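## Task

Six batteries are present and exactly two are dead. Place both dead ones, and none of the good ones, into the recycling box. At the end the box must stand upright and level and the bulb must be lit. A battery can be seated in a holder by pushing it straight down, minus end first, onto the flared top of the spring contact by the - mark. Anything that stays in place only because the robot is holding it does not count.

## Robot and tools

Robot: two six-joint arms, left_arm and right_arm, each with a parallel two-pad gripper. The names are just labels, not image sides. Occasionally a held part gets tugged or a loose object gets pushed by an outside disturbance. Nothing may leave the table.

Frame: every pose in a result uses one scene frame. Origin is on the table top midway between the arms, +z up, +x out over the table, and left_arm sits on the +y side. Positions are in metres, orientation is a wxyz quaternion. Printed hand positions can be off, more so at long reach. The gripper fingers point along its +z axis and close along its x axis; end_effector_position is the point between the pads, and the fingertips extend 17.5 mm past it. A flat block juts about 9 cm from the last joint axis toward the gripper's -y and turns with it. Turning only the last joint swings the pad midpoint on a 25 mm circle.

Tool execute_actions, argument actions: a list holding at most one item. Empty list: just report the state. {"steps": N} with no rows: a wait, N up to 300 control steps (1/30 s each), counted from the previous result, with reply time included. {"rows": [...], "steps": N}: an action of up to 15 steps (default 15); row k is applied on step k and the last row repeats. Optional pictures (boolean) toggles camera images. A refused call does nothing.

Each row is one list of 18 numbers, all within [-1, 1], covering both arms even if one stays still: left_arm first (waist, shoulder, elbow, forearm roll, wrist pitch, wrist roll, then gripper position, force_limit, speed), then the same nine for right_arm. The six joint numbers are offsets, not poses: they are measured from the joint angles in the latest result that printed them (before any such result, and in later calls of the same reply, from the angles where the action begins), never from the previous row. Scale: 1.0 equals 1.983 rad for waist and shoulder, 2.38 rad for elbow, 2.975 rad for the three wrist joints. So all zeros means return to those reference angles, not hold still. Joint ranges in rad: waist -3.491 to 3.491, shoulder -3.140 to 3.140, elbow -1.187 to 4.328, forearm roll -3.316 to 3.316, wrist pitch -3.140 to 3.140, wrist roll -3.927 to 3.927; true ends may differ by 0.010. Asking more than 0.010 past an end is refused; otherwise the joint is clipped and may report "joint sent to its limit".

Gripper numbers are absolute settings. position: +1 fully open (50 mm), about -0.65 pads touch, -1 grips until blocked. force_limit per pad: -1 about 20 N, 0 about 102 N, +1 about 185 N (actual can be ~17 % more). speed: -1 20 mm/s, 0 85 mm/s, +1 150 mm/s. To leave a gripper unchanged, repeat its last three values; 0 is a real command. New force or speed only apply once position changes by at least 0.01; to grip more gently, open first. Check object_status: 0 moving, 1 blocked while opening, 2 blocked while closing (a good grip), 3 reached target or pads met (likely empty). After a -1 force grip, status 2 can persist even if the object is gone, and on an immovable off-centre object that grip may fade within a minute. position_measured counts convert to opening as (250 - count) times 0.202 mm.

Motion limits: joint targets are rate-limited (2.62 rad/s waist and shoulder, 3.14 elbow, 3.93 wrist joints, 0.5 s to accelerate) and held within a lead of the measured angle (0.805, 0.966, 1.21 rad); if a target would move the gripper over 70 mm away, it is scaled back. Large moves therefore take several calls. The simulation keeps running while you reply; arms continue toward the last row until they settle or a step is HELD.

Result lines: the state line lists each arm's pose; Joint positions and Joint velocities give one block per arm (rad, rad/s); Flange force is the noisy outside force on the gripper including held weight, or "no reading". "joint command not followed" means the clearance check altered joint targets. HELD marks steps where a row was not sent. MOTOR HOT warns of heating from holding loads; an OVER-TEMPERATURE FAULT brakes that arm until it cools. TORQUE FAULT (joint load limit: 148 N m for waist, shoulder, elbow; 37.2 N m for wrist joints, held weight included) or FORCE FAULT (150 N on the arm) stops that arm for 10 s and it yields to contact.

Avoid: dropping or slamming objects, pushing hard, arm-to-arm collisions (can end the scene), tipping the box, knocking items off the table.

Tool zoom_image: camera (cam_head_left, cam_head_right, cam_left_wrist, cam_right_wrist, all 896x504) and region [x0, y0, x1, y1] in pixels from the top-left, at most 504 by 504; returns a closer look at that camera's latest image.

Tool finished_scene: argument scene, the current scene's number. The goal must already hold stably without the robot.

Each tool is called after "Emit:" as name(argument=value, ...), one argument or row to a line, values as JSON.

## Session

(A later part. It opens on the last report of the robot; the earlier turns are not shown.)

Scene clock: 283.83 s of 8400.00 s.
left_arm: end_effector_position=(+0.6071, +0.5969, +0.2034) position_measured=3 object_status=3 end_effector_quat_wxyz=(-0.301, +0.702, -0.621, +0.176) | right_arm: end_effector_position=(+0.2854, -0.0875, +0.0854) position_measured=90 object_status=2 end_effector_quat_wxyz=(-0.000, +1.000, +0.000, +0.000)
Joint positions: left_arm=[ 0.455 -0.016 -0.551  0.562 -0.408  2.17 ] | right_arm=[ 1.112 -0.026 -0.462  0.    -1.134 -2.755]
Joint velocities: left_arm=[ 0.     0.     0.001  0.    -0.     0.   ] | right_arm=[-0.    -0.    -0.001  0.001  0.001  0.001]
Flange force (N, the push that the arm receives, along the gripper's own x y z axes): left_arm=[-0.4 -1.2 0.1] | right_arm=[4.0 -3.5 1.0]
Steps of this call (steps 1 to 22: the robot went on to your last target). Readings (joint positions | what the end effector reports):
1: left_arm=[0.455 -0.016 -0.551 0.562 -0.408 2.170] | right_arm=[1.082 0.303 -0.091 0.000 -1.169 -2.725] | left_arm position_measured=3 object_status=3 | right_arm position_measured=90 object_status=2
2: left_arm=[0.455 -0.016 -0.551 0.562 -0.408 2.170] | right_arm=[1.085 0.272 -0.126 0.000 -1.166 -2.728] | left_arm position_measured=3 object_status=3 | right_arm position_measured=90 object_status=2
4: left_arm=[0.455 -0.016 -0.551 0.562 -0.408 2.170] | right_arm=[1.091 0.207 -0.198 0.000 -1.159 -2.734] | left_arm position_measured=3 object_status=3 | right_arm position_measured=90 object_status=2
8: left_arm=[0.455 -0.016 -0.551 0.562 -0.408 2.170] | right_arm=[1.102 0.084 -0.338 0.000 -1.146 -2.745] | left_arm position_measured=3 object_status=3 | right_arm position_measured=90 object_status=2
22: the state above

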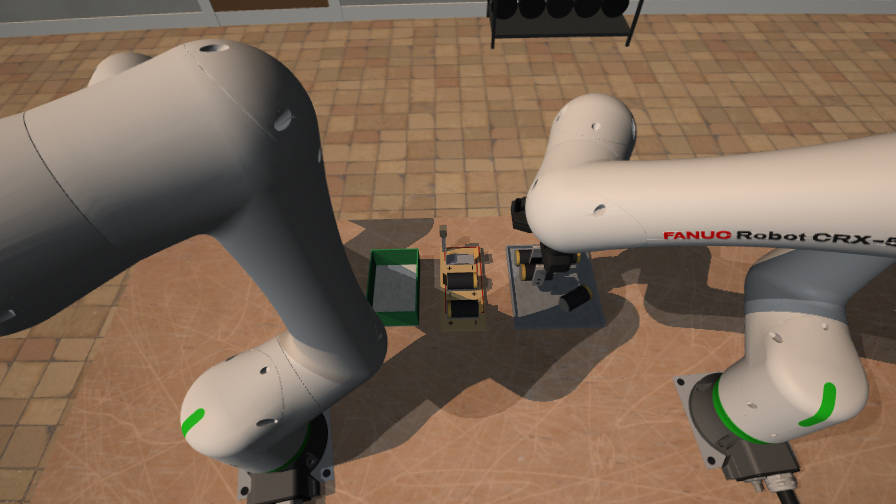

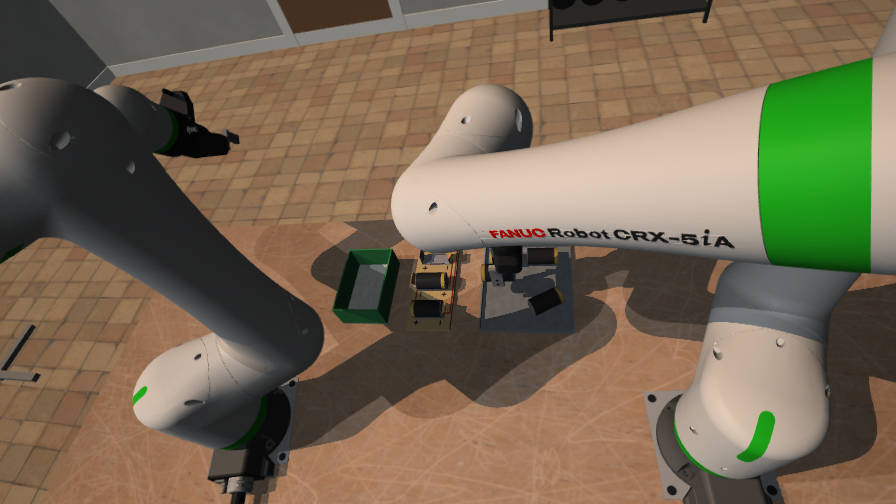

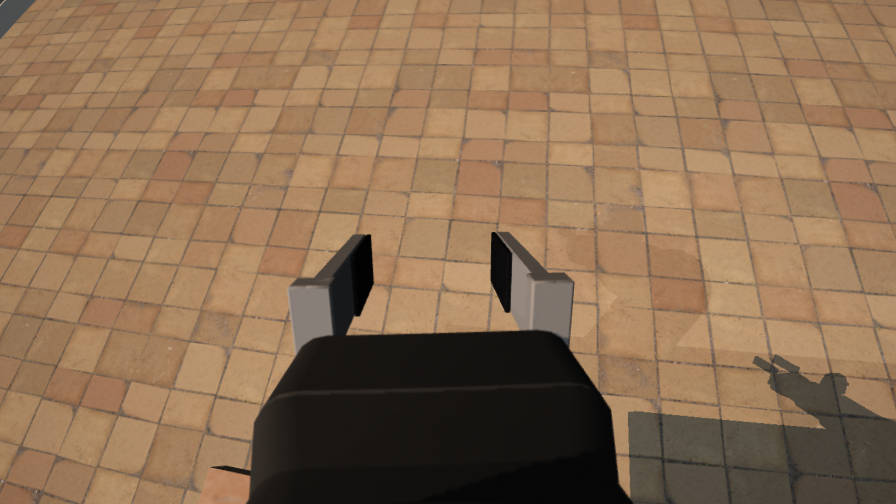

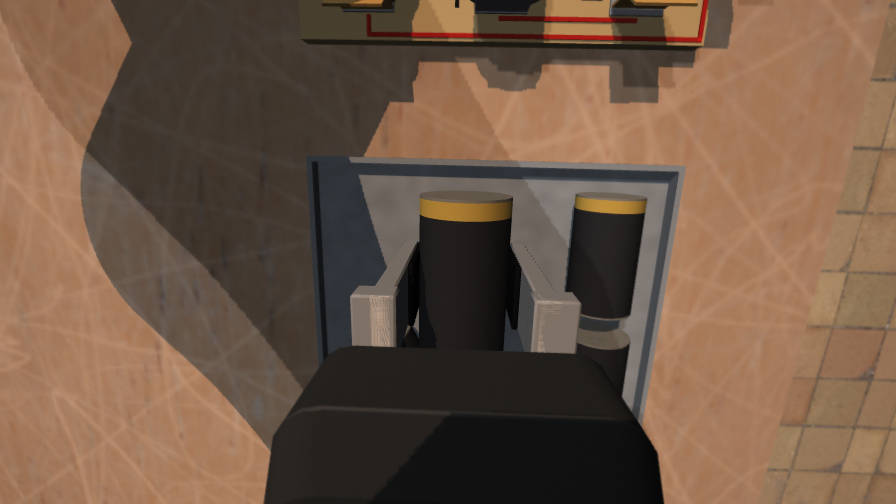

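Emit:
execute_actions(
  actions=[],
)

Scene clock: 300.33 s of 8400.00 s.
left_arm: end_effector_position=(+0.6071, +0.5969, +0.2034) position_measured=3 object_status=3 end_effector_quat_wxyz=(-0.301, +0.702, -0.621, +0.176) | right_arm: end_effector_position=(+0.2854, -0.0876, +0.0854) position_measured=90 object_status=2 end_effector_quat_wxyz=(-0.000, +1.000, +0.000, +0.000)
Joint positions: left_arm=[ 0.455 -0.016 -0.551  0.562 -0.408  2.17 ] | right_arm=[ 1.112 -0.026 -0.462  0.    -1.134 -2.755]
Joint velocities: left_arm=[-0.    -0.     0.001  0.001 -0.001 -0.001] | right_arm=[ 0.     0.001  0.    -0.001  0.001  0.001]
Flange force (N, the push that the arm receives, along the gripper's own x y z axes): left_arm=[0.0 -0.6 -0.3] | right_arm=[8.1 -0.5 0.9]
Steps of this call (steps 1 to 15: the robot went on to your last target; steps 16 to 90: nothing new was sent; then 13.50 s passed at rest). Readings (joint positions | what the end effector reports):
1: left_arm=[0.455 -0.016 -0.551 0.562 -0.408 2.170] | right_arm=[1.112 -0.026 -0.462 0.000 -1.134 -2.755] | left_arm position_measured=3 object_status=3 | right_arm position_measured=90 object_status=2
2: left_arm=[0.455 -0.016 -0.551 0.562 -0.408 2.170] | right_arm=[1.112 -0.026 -0.462 0.000 -1.134 -2.755] | left_arm position_measured=3 object_status=3 | right_arm position_measured=90 object_status=2
4: left_arm=[0.455 -0.016 -0.551 0.562 -0.408 2.170] | right_arm=[1.112 -0.026 -0.462 0.000 -1.134 -2.755] | left_arm position_measured=3 object_status=3 | right_arm position_measured=90 object_status=2
8: left_arm=[0.455 -0.016 -0.551 0.562 -0.408 2.170] | right_arm=[1.112 -0.026 -0.462 0.000 -1.134 -2.755] | left_arm position_measured=3 object_status=3 | right_arm position_measured=90 object_status=2
90: the state above
All arms were judged still, so your last target was given up. Only a new action makes them travel on or press farther. Fingers that are still opening or closing keep moving.

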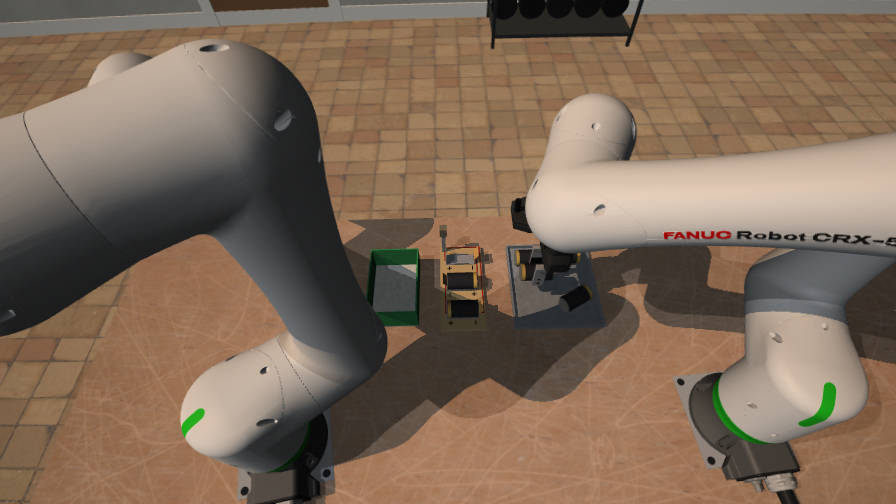

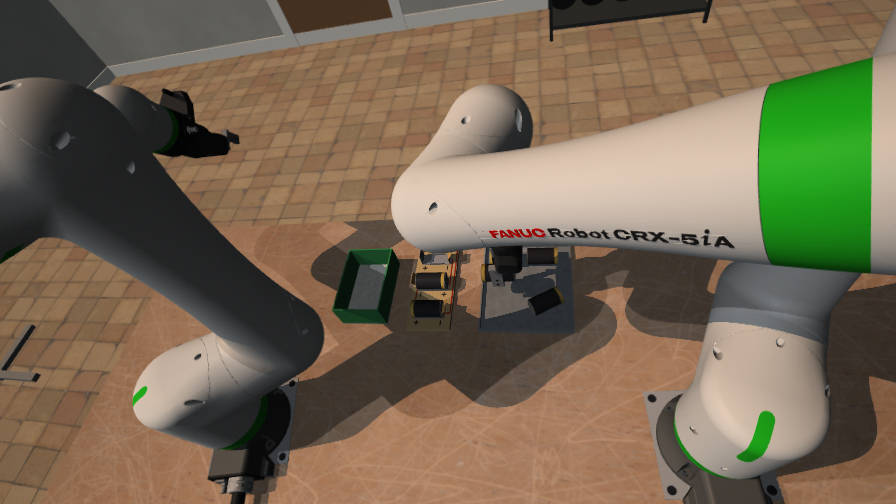

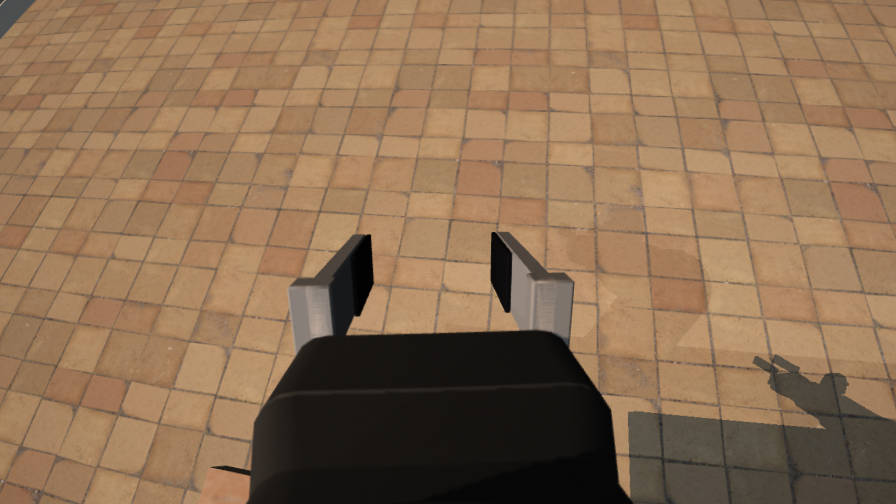

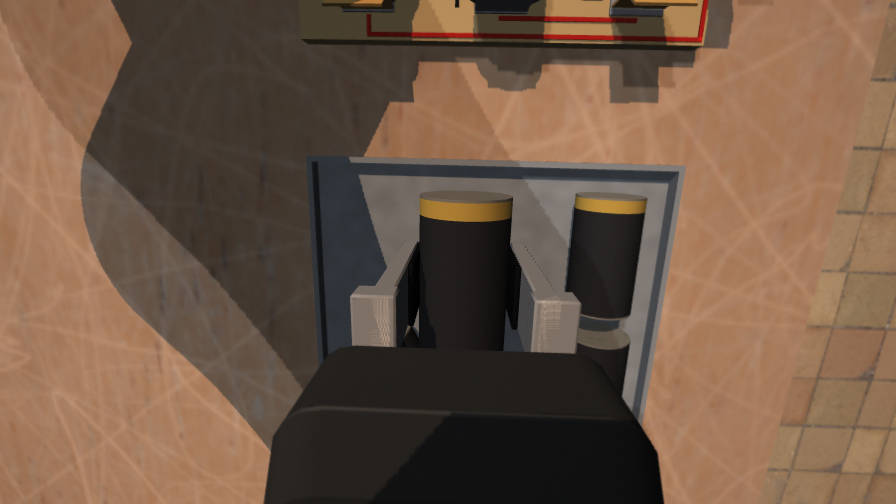

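Emit:
execute_actions(
  actions=[
    {"rows":[[0,0,0,0,0,0,1,0,0,0,0.012,-0.0085,0,0.0148,0,-1,-0.5,-0.3],[0,0,0,0,0,0,1,0,0,0,0.024,-0.018,0,0.0304,0,-1,-0.5,-0.3],[0,0,0,0,0,0,1,0,0,0,0.034,-0.0262,0,0.0436,0,-1,-0.5,-0.3],[0,0,0,0,0,0,1,0,0,0,0.0392,-0.0306,0,0.0506,0,-1,-0.5,-0.3]],"steps":15},
  ],
  pictures=false,
)

Emit:
execute_actions(
  actions=[
    {"steps":10},
  ],
)

Scene clock: 305.33 s of 8400.00 s.
left_arm: end_effector_position=(+0.6071, +0.5969, +0.2034) position_measured=3 object_status=3 end_effector_quat_wxyz=(-0.301, +0.702, -0.621, +0.176) | right_arm: end_effector_position=(+0.2855, -0.0873, +0.0286) position_measured=90 object_status=2 end_effector_quat_wxyz=(-0.000, +1.000, +0.000, +0.000)
Joint positions: left_arm=[ 0.455 -0.016 -0.551  0.562 -0.408  2.17 ] | right_arm=[ 1.112  0.052 -0.535  0.    -0.984 -2.755]
Joint velocities: left_arm=[ 0.    -0.     0.    -0.001 -0.001 -0.001] | right_arm=[ 0.     0.001 -0.     0.002 -0.    -0.   ]
Flange force (N, the push that the arm receives, along the gripper's own x y z axes): left_arm=[-0.2 -1.6 0.3] | right_arm=[-0.2 -2.7 2.1]
Steps of this call (steps 1 to 90: nothing new was sent; then 1.50 s passed at rest; steps 91 to 105: all 15 steps of this action). Readings (joint positions | what the end effector reports):
91: left_arm=[0.455 -0.016 -0.551 0.562 -0.408 2.170] | right_arm=[1.112 -0.026 -0.462 0.000 -1.134 -2.755] | left_arm position_measured=3 object_status=3 | right_arm position_measured=90 object_status=2
92: left_arm=[0.455 -0.016 -0.551 0.562 -0.408 2.170] | right_arm=[1.112 -0.024 -0.464 0.000 -1.131 -2.755] | left_arm position_measured=3 object_status=3 | right_arm position_measured=90 object_status=2
94: left_arm=[0.455 -0.016 -0.551 0.562 -0.408 2.170] | right_arm=[1.112 -0.006 -0.479 0.000 -1.097 -2.755] | left_arm position_measured=3 object_status=3 | right_arm position_measured=90 object_status=2
98: left_arm=[0.455 -0.016 -0.551 0.562 -0.408 2.170] | right_arm=[1.112 0.047 -0.529 0.000 -0.995 -2.755] | left_arm position_measured=3 object_status=3 | right_arm position_measured=90 object_status=2
105: the state above

Scene clock: 305.67 s of 8400.00 s.
left_arm: end_effector_position=(+0.6071, +0.5969, +0.2034) position_measured=3 object_status=3 end_effector_quat_wxyz=(-0.301, +0.702, -0.621, +0.176) | right_arm: end_effector_position=(+0.2855, -0.0874, +0.0285) position_measured=90 object_status=2 end_effector_quat_wxyz=(-0.000, +1.000, +0.000, +0.000)
Joint positions: left_arm=[ 0.455 -0.016 -0.551  0.562 -0.408  2.17 ] | right_arm=[ 1.112  0.052 -0.535  0.    -0.984 -2.755]
Joint velocities: left_arm=[-0.     0.     0.003 -0.001  0.    -0.001] | right_arm=[ 0.    -0.001 -0.001  0.001  0.     0.001]
Flange force (N, the push that the arm receives, along the gripper's own x y z axes): left_arm=[0.0 -0.4 0.4] | right_arm=[1.5 -1.6 2.5]
Steps of this call (steps 1 to 10: the robot went on to your last target). Readings (joint positions | what the end effector reports):
1: left_arm=[0.455 -0.016 -0.551 0.562 -0.408 2.170] | right_arm=[1.112 0.052 -0.535 0.000 -0.984 -2.755] | left_arm position_measured=3 object_status=3 | right_arm position_measured=90 object_status=2
2: left_arm=[0.455 -0.016 -0.551 0.562 -0.408 2.170] | right_arm=[1.112 0.052 -0.535 0.000 -0.984 -2.755] | left_arm position_measured=3 object_status=3 | right_arm position_measured=90 object_status=2
4: left_arm=[0.455 -0.016 -0.551 0.562 -0.408 2.170] | right_arm=[1.112 0.052 -0.535 0.000 -0.984 -2.755] | left_arm position_measured=3 object_status=3 | right_arm position_measured=90 object_status=2
8: left_arm=[0.455 -0.016 -0.551 0.562 -0.408 2.170] | right_arm=[1.112 0.052 -0.535 0.000 -0.984 -2.755] | left_arm position_measured=3 object_status=3 | right_arm position_measured=90 object_status=2
10: the state above

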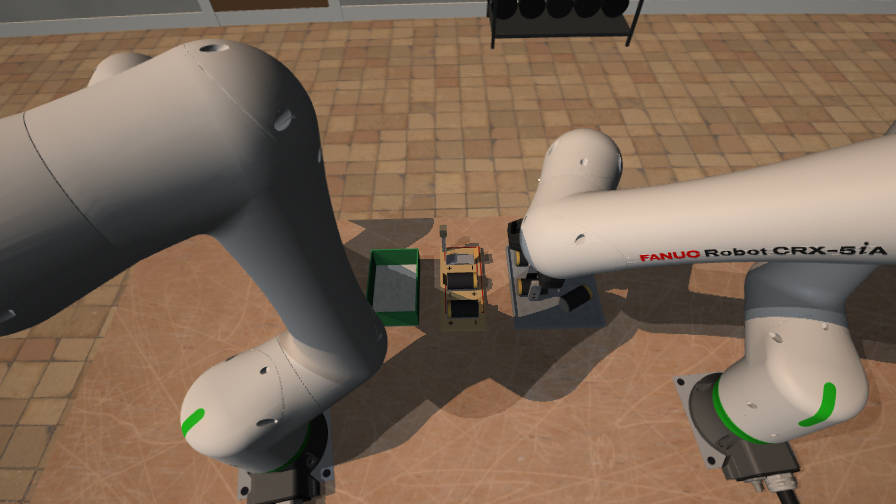

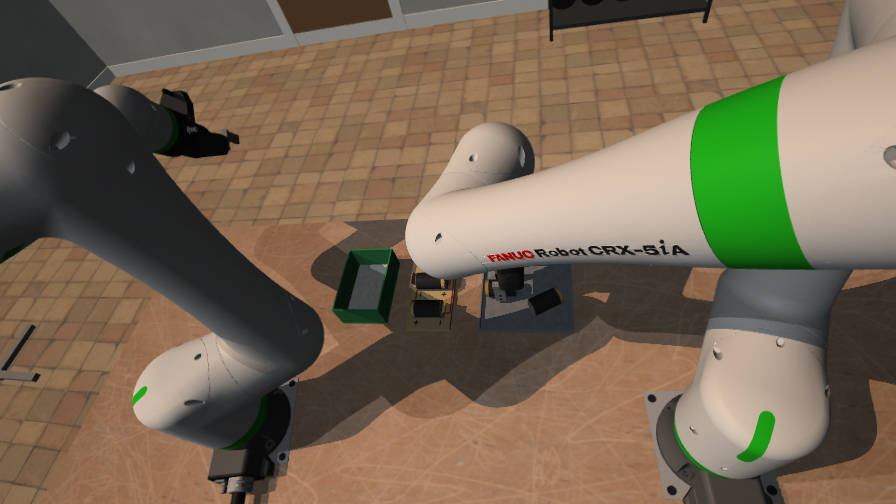

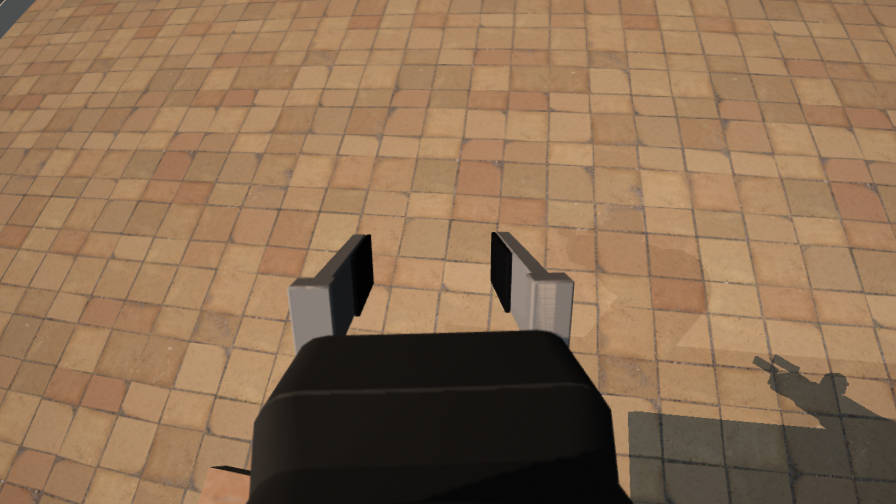

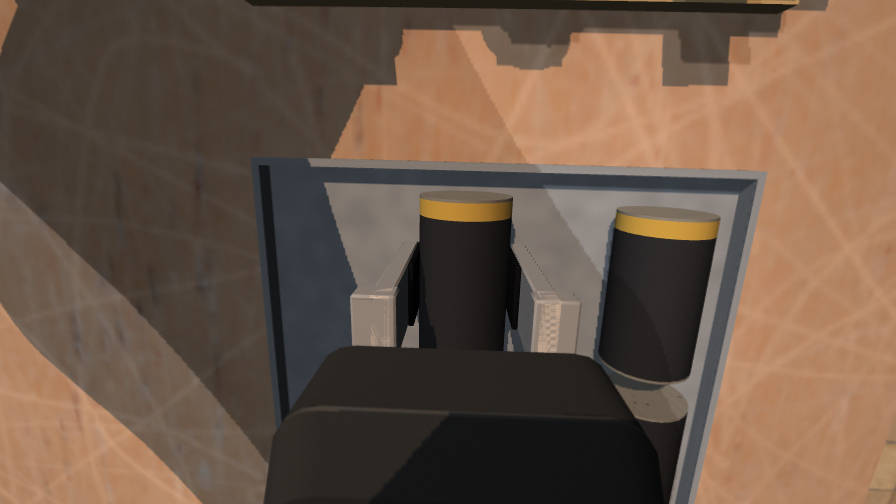

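Emit:
execute_actions(
  actions=[
    {"rows":[[0,0,0,0,0,0,1,0,0,0,0.0017,-0.0011,0,0.002,0,-1,-0.5,-0.3],[0,0,0,0,0,0,1,0,0,0,0.0017,-0.0011,0,0.002,0,-1,-0.5,-0.3],[0,0,0,0,0,0,1,0,0,0,0.0017,-0.0011,0,0.002,0,-1,-0.5,-0.3],[0,0,0,0,0,0,1,0,0,0,0.0017,-0.0011,0,0.002,0,-1,-0.5,-0.3],[0,0,0,0,0,0,1,0,0,0,0.0017,-0.0011,0,0.002,0,-1,-0.5,-0.3],[0,0,0,0,0,0,1,0,0,0,0.0017,-0.0011,0,0.002,0,-1,-0.5,-0.3],[0,0,0,0,0,0,1,0,0,0,0.0017,-0.0011,0,0.002,0,0.8,-0.5,-0.3]],"steps":15},
  ],
  pictures=false,
)

Emit:
execute_actions(
  actions=[
    {"rows":[[0,0,0,0,0,0,1,0,0,0,-0.012,0.0085,0,-0.0148,0,0.8,-0.5,-0.3],[0,0,0,0,0,0,1,0,0,0,-0.024,0.018,0,-0.0304,0,0.8,-0.5,-0.3],[0,0,0,0,0,0,1,0,0,0,-0.034,0.026,0,-0.0435,0,0.8,-0.5,-0.3],[0,0,0,0,0,0,1,0,0,0,-0.034,0.026,0,-0.0435,0,0.8,-0.5,-0.3],[0,0,0,0,0,0,1,0,0,0,-0.034,0.026,0,-0.0435,0,0.8,-0.5,-0.3],[0,0,0,0,0,0,1,0,0,0,-0.034,0.026,0,-0.0435,0,0.8,-0.5,-0.3],[0,0,0,0,0,0,1,0,0,0,-0.034,0.026,0,-0.0435,0,0.8,-0.5,-0.3],[0,0,0,0,0,0,1,0,0,0,-0.034,0.026,0,-0.0435,0,0.8,-0.5,-0.3],[0,0,0,0,0,0,1,0,0,-0.0827,0.0239,0.0824,0,-0.0499,0.0553,0.8,-0.5,-0.3]],"steps":15},
  ],
  pictures=false,
)

Emit:
execute_actions(
  actions=[
    {"steps":20},
  ],
)

Scene clock: 321.30 s of 8400.00 s.
left_arm: end_effector_position=(+0.6071, +0.5969, +0.2034) position_measured=3 object_status=3 end_effector_quat_wxyz=(-0.301, +0.702, -0.621, +0.176) | right_arm: end_effector_position=(+0.2855, -0.0874, +0.0263) position_measured=32 object_status=0 end_effector_quat_wxyz=(-0.000, +1.000, +0.000, +0.000)
Joint positions: left_arm=[ 0.455 -0.016 -0.551  0.562 -0.408  2.17 ] | right_arm=[ 1.112  0.055 -0.537  0.001 -0.978 -2.755]
Joint velocities: left_arm=[-0.     0.     0.001 -0.001 -0.     0.   ] | right_arm=[ 0.001  0.001  0.001  0.     0.    -0.   ]
Flange force (N, the push that the arm receives, along the gripper's own x y z axes): left_arm=[-0.6 -0.7 0.6] | right_arm=[3.1 -1.6 1.5]
Steps of this call (steps 1 to 15: the robot went on to your last target; steps 16 to 90: nothing new was sent; then 12.13 s passed at rest; steps 91 to 105: all 15 steps of this action). Readings (joint positions | what the end effector reports):
91: left_arm=[0.455 -0.016 -0.551 0.562 -0.408 2.170] | right_arm=[1.112 0.052 -0.535 0.000 -0.984 -2.755] | left_arm position_measured=3 object_status=3 | right_arm position_measured=90 object_status=2
92: left_arm=[0.455 -0.016 -0.551 0.562 -0.408 2.170] | right_arm=[1.112 0.053 -0.536 0.001 -0.981 -2.755] | left_arm position_measured=3 object_status=3 | right_arm position_measured=90 object_status=2
94: left_arm=[0.455 -0.016 -0.551 0.562 -0.408 2.170] | right_arm=[1.112 0.055 -0.537 0.001 -0.978 -2.755] | left_arm position_measured=3 object_status=3 | right_arm position_measured=90 object_status=2
98: left_arm=[0.455 -0.016 -0.551 0.562 -0.408 2.170] | right_arm=[1.112 0.055 -0.537 0.001 -0.978 -2.755] | left_arm position_measured=3 object_status=3 | right_arm position_measured=75 object_status=0
105: the state above

Scene clock: 321.80 s of 8400.00 s.
left_arm: end_effector_position=(+0.6071, +0.5969, +0.2034) position_measured=3 object_status=3 end_effector_quat_wxyz=(-0.301, +0.702, -0.621, +0.176) | right_arm: end_effector_position=(+0.3285, -0.0875, +0.0787) position_measured=32 object_status=3 end_effector_quat_wxyz=(-0.000, +1.000, +0.000, +0.000)
Joint positions: left_arm=[ 0.455 -0.016 -0.551  0.562 -0.408  2.17 ] | right_arm=[ 1.013  0.058 -0.394  0.001 -1.119 -2.656]
Joint velocities: left_arm=[-0.    -0.     0.001  0.     0.    -0.   ] | right_arm=[-0.802  0.553  0.655 -0.001 -0.086  0.792]
Flange force (N, the push that the arm receives, along the gripper's own x y z axes): left_arm=[-1.0 -1.6 -0.2] | right_arm=[8.0 -0.7 -1.5]
Steps of this call (steps 1 to 15: all 15 steps of this action). Readings (joint positions | what the end effector reports):
1: left_arm=[0.455 -0.016 -0.551 0.562 -0.408 2.170] | right_arm=[1.112 0.055 -0.537 0.001 -0.978 -2.755] | left_arm position_measured=3 object_status=3 | right_arm position_measured=32 object_status=0
2: left_arm=[0.455 -0.016 -0.551 0.562 -0.408 2.170] | right_arm=[1.112 0.054 -0.536 0.000 -0.981 -2.755] | left_arm position_measured=3 object_status=3 | right_arm position_measured=32 object_status=0
4: left_arm=[0.455 -0.016 -0.551 0.562 -0.408 2.170] | right_arm=[1.112 0.036 -0.520 0.000 -1.015 -2.755] | left_arm position_measured=3 object_status=3 | right_arm position_measured=32 object_status=3
8: left_arm=[0.455 -0.016 -0.551 0.562 -0.408 2.170] | right_arm=[1.112 -0.010 -0.477 0.001 -1.102 -2.755] | left_arm position_measured=3 object_status=3 | right_arm position_measured=32 object_status=3
15: the state above

Scene clock: 322.47 s of 8400.00 s.
left_arm: end_effector_position=(+0.6071, +0.5969, +0.2034) position_measured=3 object_status=3 end_effector_quat_wxyz=(-0.301, +0.702, -0.621, +0.176) | right_arm: end_effector_position=(+0.3581, -0.0910, +0.0803) position_measured=32 object_status=3 end_effector_quat_wxyz=(-0.000, +1.000, +0.001, +0.000)
Joint positions: left_arm=[ 0.455 -0.016 -0.551  0.562 -0.408  2.17 ] | right_arm=[ 0.948  0.103 -0.341  0.001 -1.126 -2.59 ]
Joint velocities: left_arm=[-0.     0.    -0.    -0.    -0.001 -0.001] | right_arm=[ 0.     0.     0.001 -0.001  0.001 -0.   ]
Flange force (N, the push that the arm receives, along the gripper's own x y z axes): left_arm=[-0.2 -1.9 0.2] | right_arm=[4.2 0.9 1.1]
Steps of this call (steps 1 to 20: the robot went on to your last target). Readings (joint positions | what the end effector reports):
1: left_arm=[0.455 -0.016 -0.551 0.562 -0.408 2.170] | right_arm=[0.988 0.074 -0.374 0.001 -1.121 -2.631] | left_arm position_measured=3 object_status=3 | right_arm position_measured=32 object_status=3
2: left_arm=[0.455 -0.016 -0.551 0.562 -0.408 2.170] | right_arm=[0.970 0.087 -0.359 0.001 -1.124 -2.613] | left_arm position_measured=3 object_status=3 | right_arm position_measured=32 object_status=3
4: left_arm=[0.455 -0.016 -0.551 0.562 -0.408 2.170] | right_arm=[0.950 0.101 -0.343 0.001 -1.126 -2.593] | left_arm position_measured=3 object_status=3 | right_arm position_measured=32 object_status=3
8: left_arm=[0.455 -0.016 -0.551 0.562 -0.408 2.170] | right_arm=[0.948 0.102 -0.341 0.001 -1.126 -2.590] | left_arm position_measured=3 object_status=3 | right_arm position_measured=32 object_status=3
20: the state above

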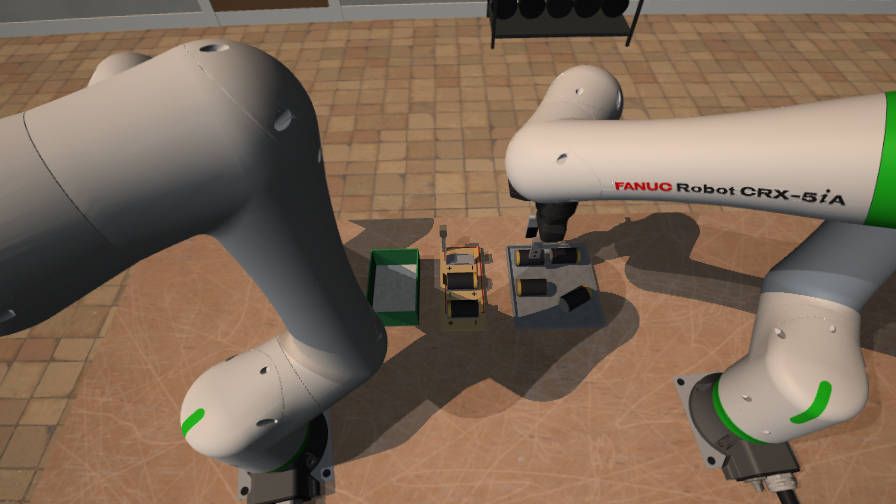

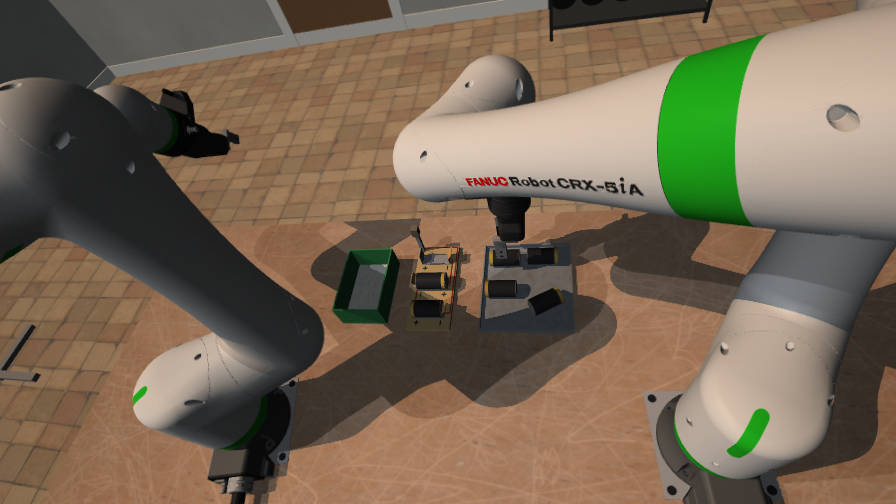

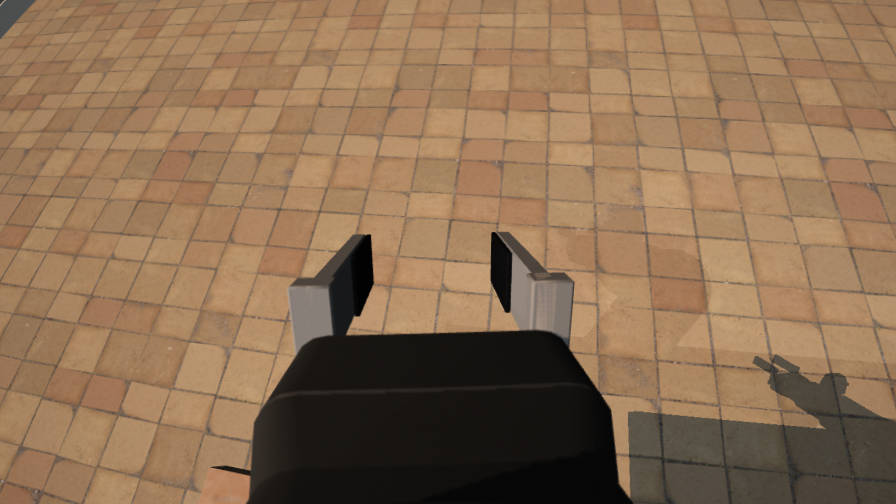

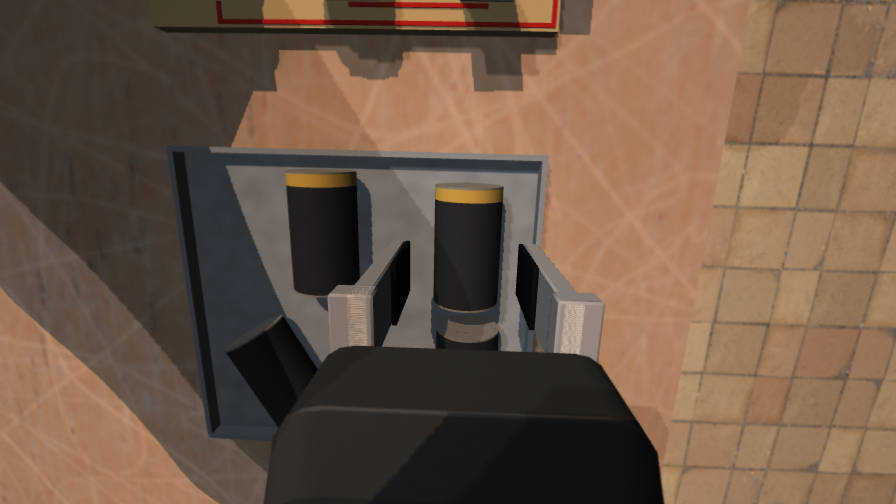

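Emit:
execute_actions(
  actions=[
    {"rows":[[0,0,0,0,0,0,1,0,0,0,0.01,-0.0083,0,0.0133,0,0.7,-0.5,-0.3],[0,0,0,0,0,0,1,0,0,0,0.02,-0.016,0,0.0262,0,0.7,-0.5,-0.3],[0,0,0,0,0,0,1,0,0,0,0.03,-0.0235,0,0.0388,0,0.7,-0.5,-0.3],[0,0,0,0,0,0,1,0,0,0,0.033,-0.0258,0,0.0426,0,0.7,-0.5,-0.3],[0,0,0,0,0,0,1,0,0,0,0.033,-0.0258,0,0.0426,0,0.7,-0.5,-0.3],[0,0,0,0,0,0,1,0,0,0,0.033,-0.0258,0,0.0426,0,0.7,-0.5,-0.3],[0,0,0,0,0,0,1,0,0,0,0.033,-0.0258,0,0.0426,0,0.7,-0.5,-0.3],[0,0,0,0,0,0,1,0,0,0,0.033,-0.0258,0,0.0426,0,0.7,-0.5,-0.3],[0,0,0,0,0,0,1,0,0,0,0.034,-0.0265,0,0.0438,0,0.7,-0.5,-0.3],[0,0,0,0,0,0,1,0,0,0,0.0351,-0.0272,0,0.0451,0,0.7,-0.5,-0.3]],"steps":15},
  ],
)

Scene clock: 327.67 s of 8400.00 s.
left_arm: end_effector_position=(+0.6071, +0.5969, +0.2034) position_measured=3 object_status=3 end_effector_quat_wxyz=(-0.301, +0.702, -0.621, +0.176) | right_arm: end_effector_position=(+0.3580, -0.0910, +0.0261) position_measured=48 object_status=3 end_effector_quat_wxyz=(-0.000, +1.000, +0.001, +0.000)
Joint positions: left_arm=[ 0.455 -0.016 -0.551  0.562 -0.408  2.17 ] | right_arm=[ 0.948  0.172 -0.406  0.001 -0.992 -2.59 ]
Joint velocities: left_arm=[-0.     0.    -0.    -0.001  0.    -0.001] | right_arm=[-0.    -0.001 -0.001 -0.001  0.002  0.001]
Flange force (N, the push that the arm receives, along the gripper's own x y z axes): left_arm=[0.2 -2.9 -0.2] | right_arm=[4.7 0.6 0.0]
Steps of this call (steps 1 to 15: the robot went on to your last target; steps 16 to 90: nothing new was sent; then 1.70 s passed at rest; steps 91 to 105: all 15 steps of this action). Readings (joint positions | what the end effector reports):
91: left_arm=[0.455 -0.016 -0.551 0.562 -0.408 2.170] | right_arm=[0.948 0.103 -0.341 0.001 -1.126 -2.590] | left_arm position_measured=3 object_status=3 | right_arm position_measured=36 object_status=0
92: left_arm=[0.455 -0.016 -0.551 0.562 -0.408 2.170] | right_arm=[0.948 0.105 -0.343 0.001 -1.122 -2.590] | left_arm position_measured=3 object_status=3 | right_arm position_measured=45 object_status=0
94: left_arm=[0.455 -0.016 -0.551 0.562 -0.408 2.170] | right_arm=[0.948 0.121 -0.360 0.001 -1.088 -2.590] | left_arm position_measured=3 object_status=3 | right_arm position_measured=48 object_status=0
98: left_arm=[0.455 -0.016 -0.551 0.562 -0.408 2.170] | right_arm=[0.948 0.166 -0.401 0.000 -1.004 -2.590] | left_arm position_measured=3 object_status=3 | right_arm position_measured=48 object_status=0
105: the state above

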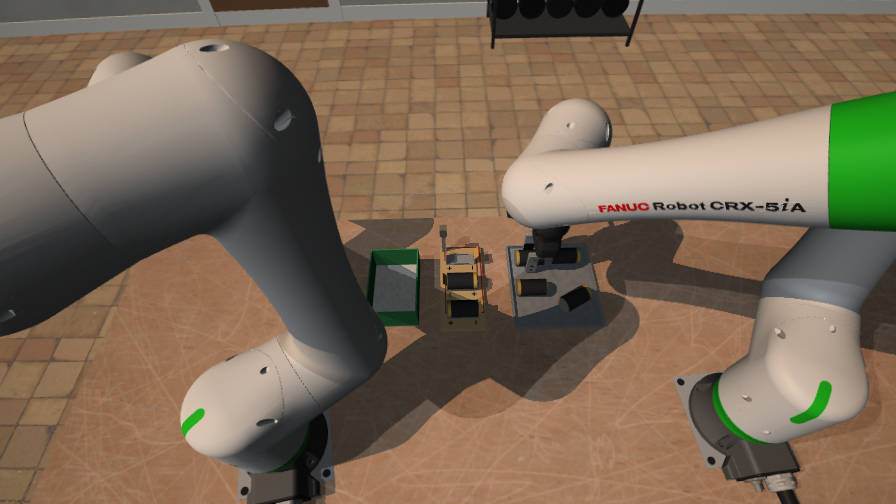

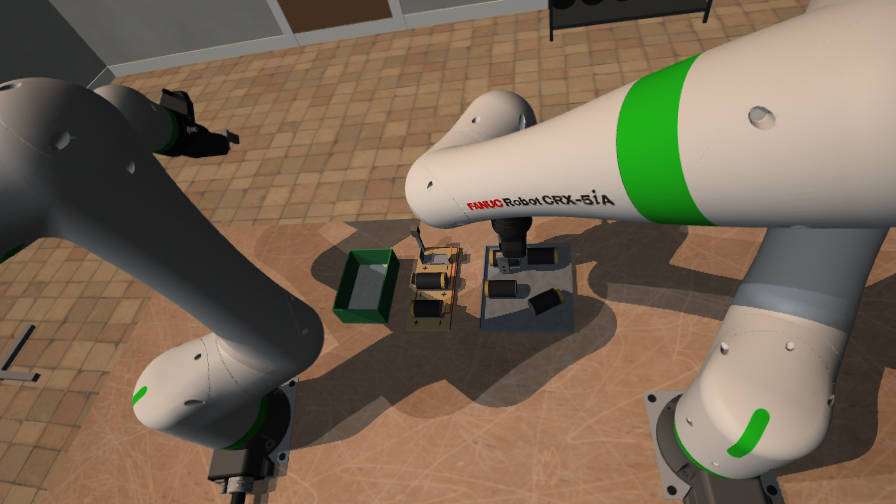

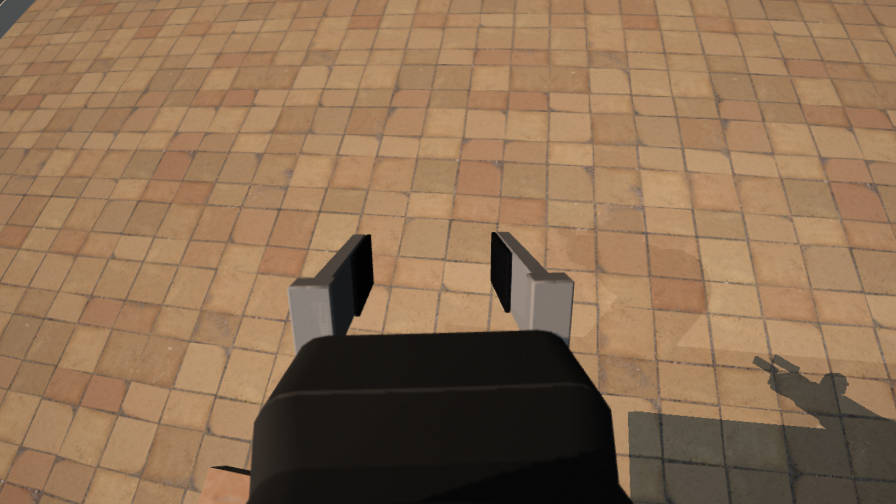

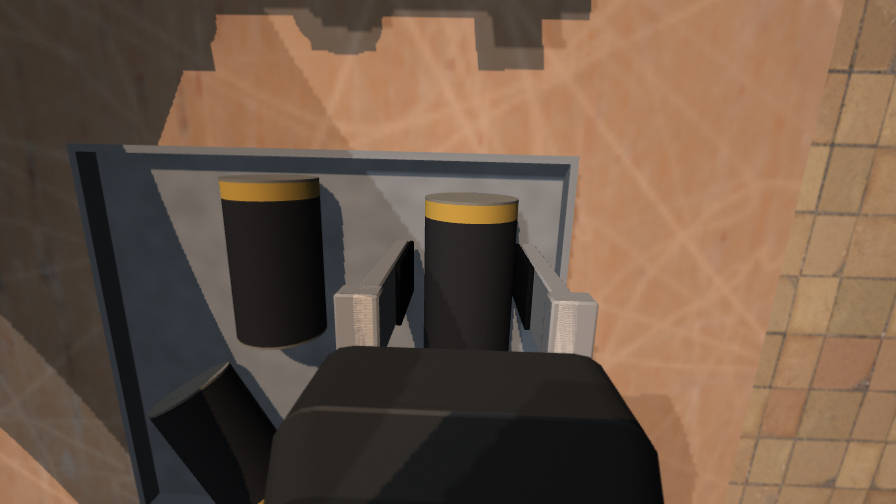

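Emit:
execute_actions(
  actions=[
    {"rows":[[0,0,0,0,0,0,1,0,0,0,0.0003,-0.0002,0,0.0003,0,-1,-0.5,-0.3]],"steps":13},
  ],
  pictures=false,
)

Emit:
execute_actions(
  actions=[
    {"rows":[[0,0,0,0,0,0,1,0,0,0,-0.012,0.009,0,-0.015,0,-1,-0.5,-0.3],[0,0,0,0,0,0,1,0,0,0,-0.024,0.0185,0,-0.0308,0,-1,-0.5,-0.3],[0,0,0,0,0,0,1,0,0,0,-0.037,0.029,0,-0.0478,0,-1,-0.5,-0.3],[0,0,0,0,0,0,1,0,0,0,-0.037,0.029,0,-0.0478,0,-1,-0.5,-0.3],[0,0,0,0,0,0,1,0,0,0,-0.037,0.029,0,-0.0478,0,-1,-0.5,-0.3],[0,0,0,0,0,0,1,0,0,0,-0.037,0.029,0,-0.0478,0,-1,-0.5,-0.3],[0,0,0,0,0,0,1,0,0,0,-0.037,0.029,0,-0.0478,0,-1,-0.5,-0.3],[0,0,0,0,0,0,1,0,0,0,-0.037,0.029,0,-0.0478,0,-1,-0.5,-0.3],[0,0,0,0,0,0,1,0,0,0.0645,0.0986,0.1708,0,-0.0713,-0.0434,-1,-0.5,-0.3]],"steps":15},
  ],
  pictures=false,
)

Emit:
execute_actions(
  actions=[
    {"steps":25},
  ],
)

Scene clock: 336.43 s of 8400.00 s.
left_arm: end_effector_position=(+0.6071, +0.5969, +0.2034) position_measured=3 object_status=3 end_effector_quat_wxyz=(-0.301, +0.702, -0.621, +0.176) | right_arm: end_effector_position=(+0.3580, -0.0910, +0.0257) position_measured=90 object_status=2 end_effector_quat_wxyz=(-0.000, +1.000, +0.001, +0.000)
Joint positions: left_arm=[ 0.455 -0.016 -0.551  0.562 -0.408  2.17 ] | right_arm=[ 0.948  0.173 -0.406  0.001 -0.991 -2.59 ]
Joint velocities: left_arm=[ 0.    -0.    -0.001  0.001 -0.    -0.001] | right_arm=[ 0.001  0.     0.001 -0.     0.     0.001]
Flange force (N, the push that the arm receives, along the gripper's own x y z axes): left_arm=[-0.3 -2.3 -0.7] | right_arm=[5.1 0.1 1.6]
Steps of this call (steps 1 to 15: the robot went on to your last target; steps 16 to 90: nothing new was sent; then 5.33 s passed at rest; steps 91 to 103: all 13 steps of this action). Readings (joint positions | what the end effector reports):
91: left_arm=[0.455 -0.016 -0.551 0.562 -0.408 2.170] | right_arm=[0.948 0.172 -0.406 0.001 -0.992 -2.590] | left_arm position_measured=3 object_status=3 | right_arm position_measured=52 object_status=0
92: left_arm=[0.455 -0.016 -0.551 0.562 -0.408 2.170] | right_arm=[0.948 0.172 -0.406 0.001 -0.992 -2.590] | left_arm position_measured=3 object_status=3 | right_arm position_measured=62 object_status=0
94: left_arm=[0.455 -0.016 -0.551 0.562 -0.408 2.170] | right_arm=[0.948 0.173 -0.406 0.001 -0.991 -2.590] | left_arm position_measured=3 object_status=3 | right_arm position_measured=84 object_status=0
98: left_arm=[0.455 -0.016 -0.551 0.562 -0.408 2.170] | right_arm=[0.948 0.173 -0.406 0.001 -0.991 -2.590] | left_arm position_measured=3 object_status=3 | right_arm position_measured=90 object_status=0
103: the state above

Scene clock: 336.93 s of 8400.00 s.
left_arm: end_effector_position=(+0.6071, +0.5969, +0.2034) position_measured=3 object_status=3 end_effector_quat_wxyz=(-0.301, +0.702, -0.621, +0.176) | right_arm: end_effector_position=(+0.3652, -0.0381, +0.0886) position_measured=90 object_status=2 end_effector_quat_wxyz=(-0.001, +1.000, +0.001, +0.001)
Joint positions: left_arm=[ 0.455 -0.016 -0.551  0.562 -0.408  2.17 ] | right_arm=[ 0.993  0.193 -0.216  0.001 -1.16  -2.636]
Joint velocities: left_arm=[-0.    -0.     0.     0.002 -0.     0.   ] | right_arm=[ 0.381  0.805  0.979  0.    -0.19  -0.376]
Flange force (N, the push that the arm receives, along the gripper's own x y z axes): left_arm=[0.3 -2.0 -0.6] | right_arm=[3.8 -3.9 -1.6]
Steps of this call (steps 1 to 15: all 15 steps of this action). Readings (joint positions | what the end effector reports):
1: left_arm=[0.455 -0.016 -0.551 0.562 -0.408 2.170] | right_arm=[0.948 0.173 -0.406 0.001 -0.991 -2.590] | left_arm position_measured=3 object_status=3 | right_arm position_measured=90 object_status=2
2: left_arm=[0.455 -0.016 -0.551 0.562 -0.408 2.170] | right_arm=[0.948 0.171 -0.405 0.001 -0.995 -2.590] | left_arm position_measured=3 object_status=3 | right_arm position_measured=90 object_status=2
4: left_arm=[0.455 -0.016 -0.551 0.562 -0.408 2.170] | right_arm=[0.948 0.154 -0.388 0.000 -1.029 -2.590] | left_arm position_measured=3 object_status=3 | right_arm position_measured=90 object_status=2
8: left_arm=[0.455 -0.016 -0.551 0.562 -0.408 2.170] | right_arm=[0.948 0.103 -0.341 0.001 -1.125 -2.590] | left_arm position_measured=3 object_status=3 | right_arm position_measured=90 object_status=2
15: the state above

Scene clock: 337.77 s of 8400.00 s.
left_arm: end_effector_position=(+0.6071, +0.5969, +0.2034) position_measured=3 object_status=3 end_effector_quat_wxyz=(-0.301, +0.702, -0.621, +0.176) | right_arm: end_effector_position=(+0.3656, +0.0570, +0.0848) position_measured=90 object_status=2 end_effector_quat_wxyz=(+0.000, +1.000, -0.000, +0.000)
Joint positions: left_arm=[ 0.455 -0.016 -0.551  0.562 -0.408  2.17 ] | right_arm=[ 1.076  0.368  0.     0.001 -1.203 -2.719]
Joint velocities: left_arm=[-0.    -0.     0.001  0.001  0.001 -0.   ] | right_arm=[-0.    -0.     0.001  0.001  0.001  0.001]
Flange force (N, the push that the arm receives, along the gripper's own x y z axes): left_arm=[-0.5 -1.7 0.0] | right_arm=[2.3 -0.6 1.6]
Steps of this call (steps 1 to 25: the robot went on to your last target). Readings (joint positions | what the end effector reports):
1: left_arm=[0.455 -0.016 -0.551 0.562 -0.408 2.170] | right_arm=[1.006 0.220 -0.183 0.001 -1.166 -2.648] | left_arm position_measured=3 object_status=3 | right_arm position_measured=90 object_status=2
2: left_arm=[0.455 -0.016 -0.551 0.562 -0.408 2.170] | right_arm=[1.018 0.246 -0.151 0.001 -1.173 -2.661] | left_arm position_measured=3 object_status=3 | right_arm position_measured=90 object_status=2
4: left_arm=[0.455 -0.016 -0.551 0.562 -0.408 2.170] | right_arm=[1.042 0.297 -0.087 0.001 -1.186 -2.685] | left_arm position_measured=3 object_status=3 | right_arm position_measured=90 object_status=2
8: left_arm=[0.455 -0.016 -0.551 0.562 -0.408 2.170] | right_arm=[1.074 0.364 -0.005 0.001 -1.202 -2.717] | left_arm position_measured=3 object_status=3 | right_arm position_measured=90 object_status=2
25: the state above

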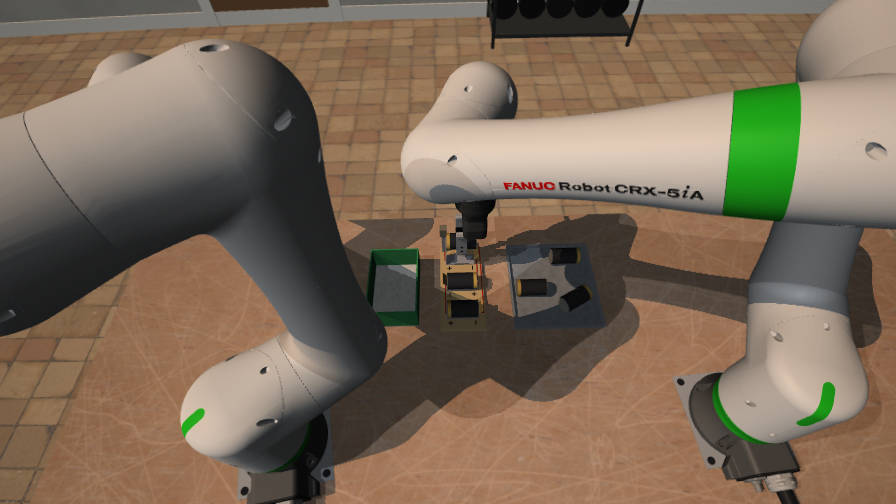

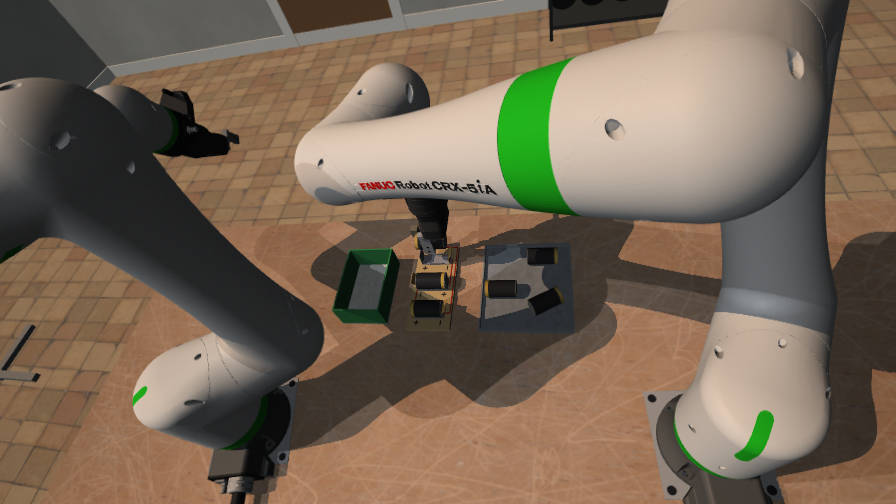

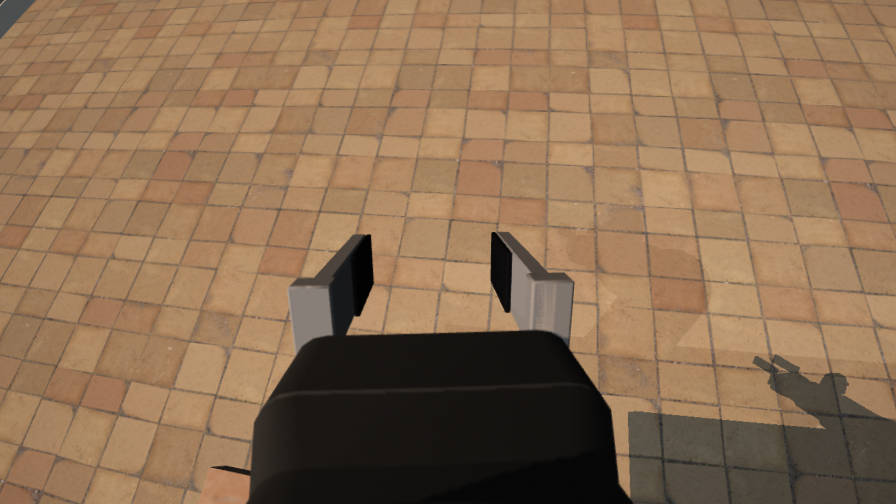

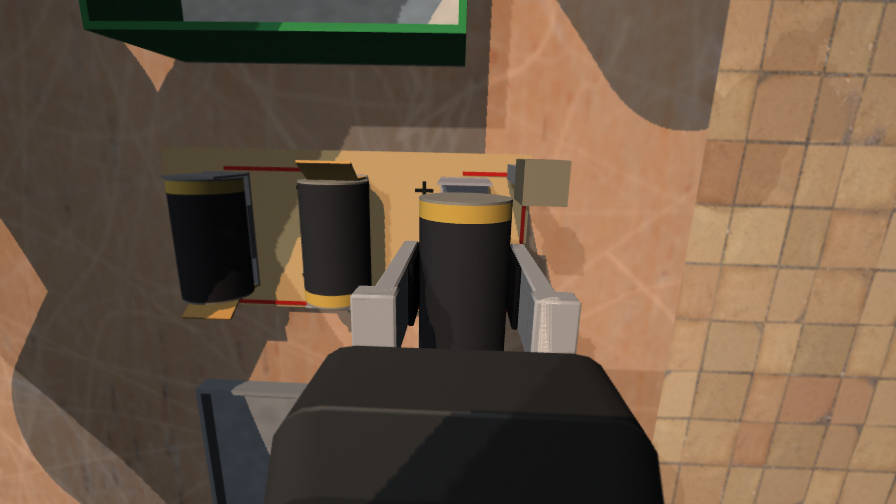

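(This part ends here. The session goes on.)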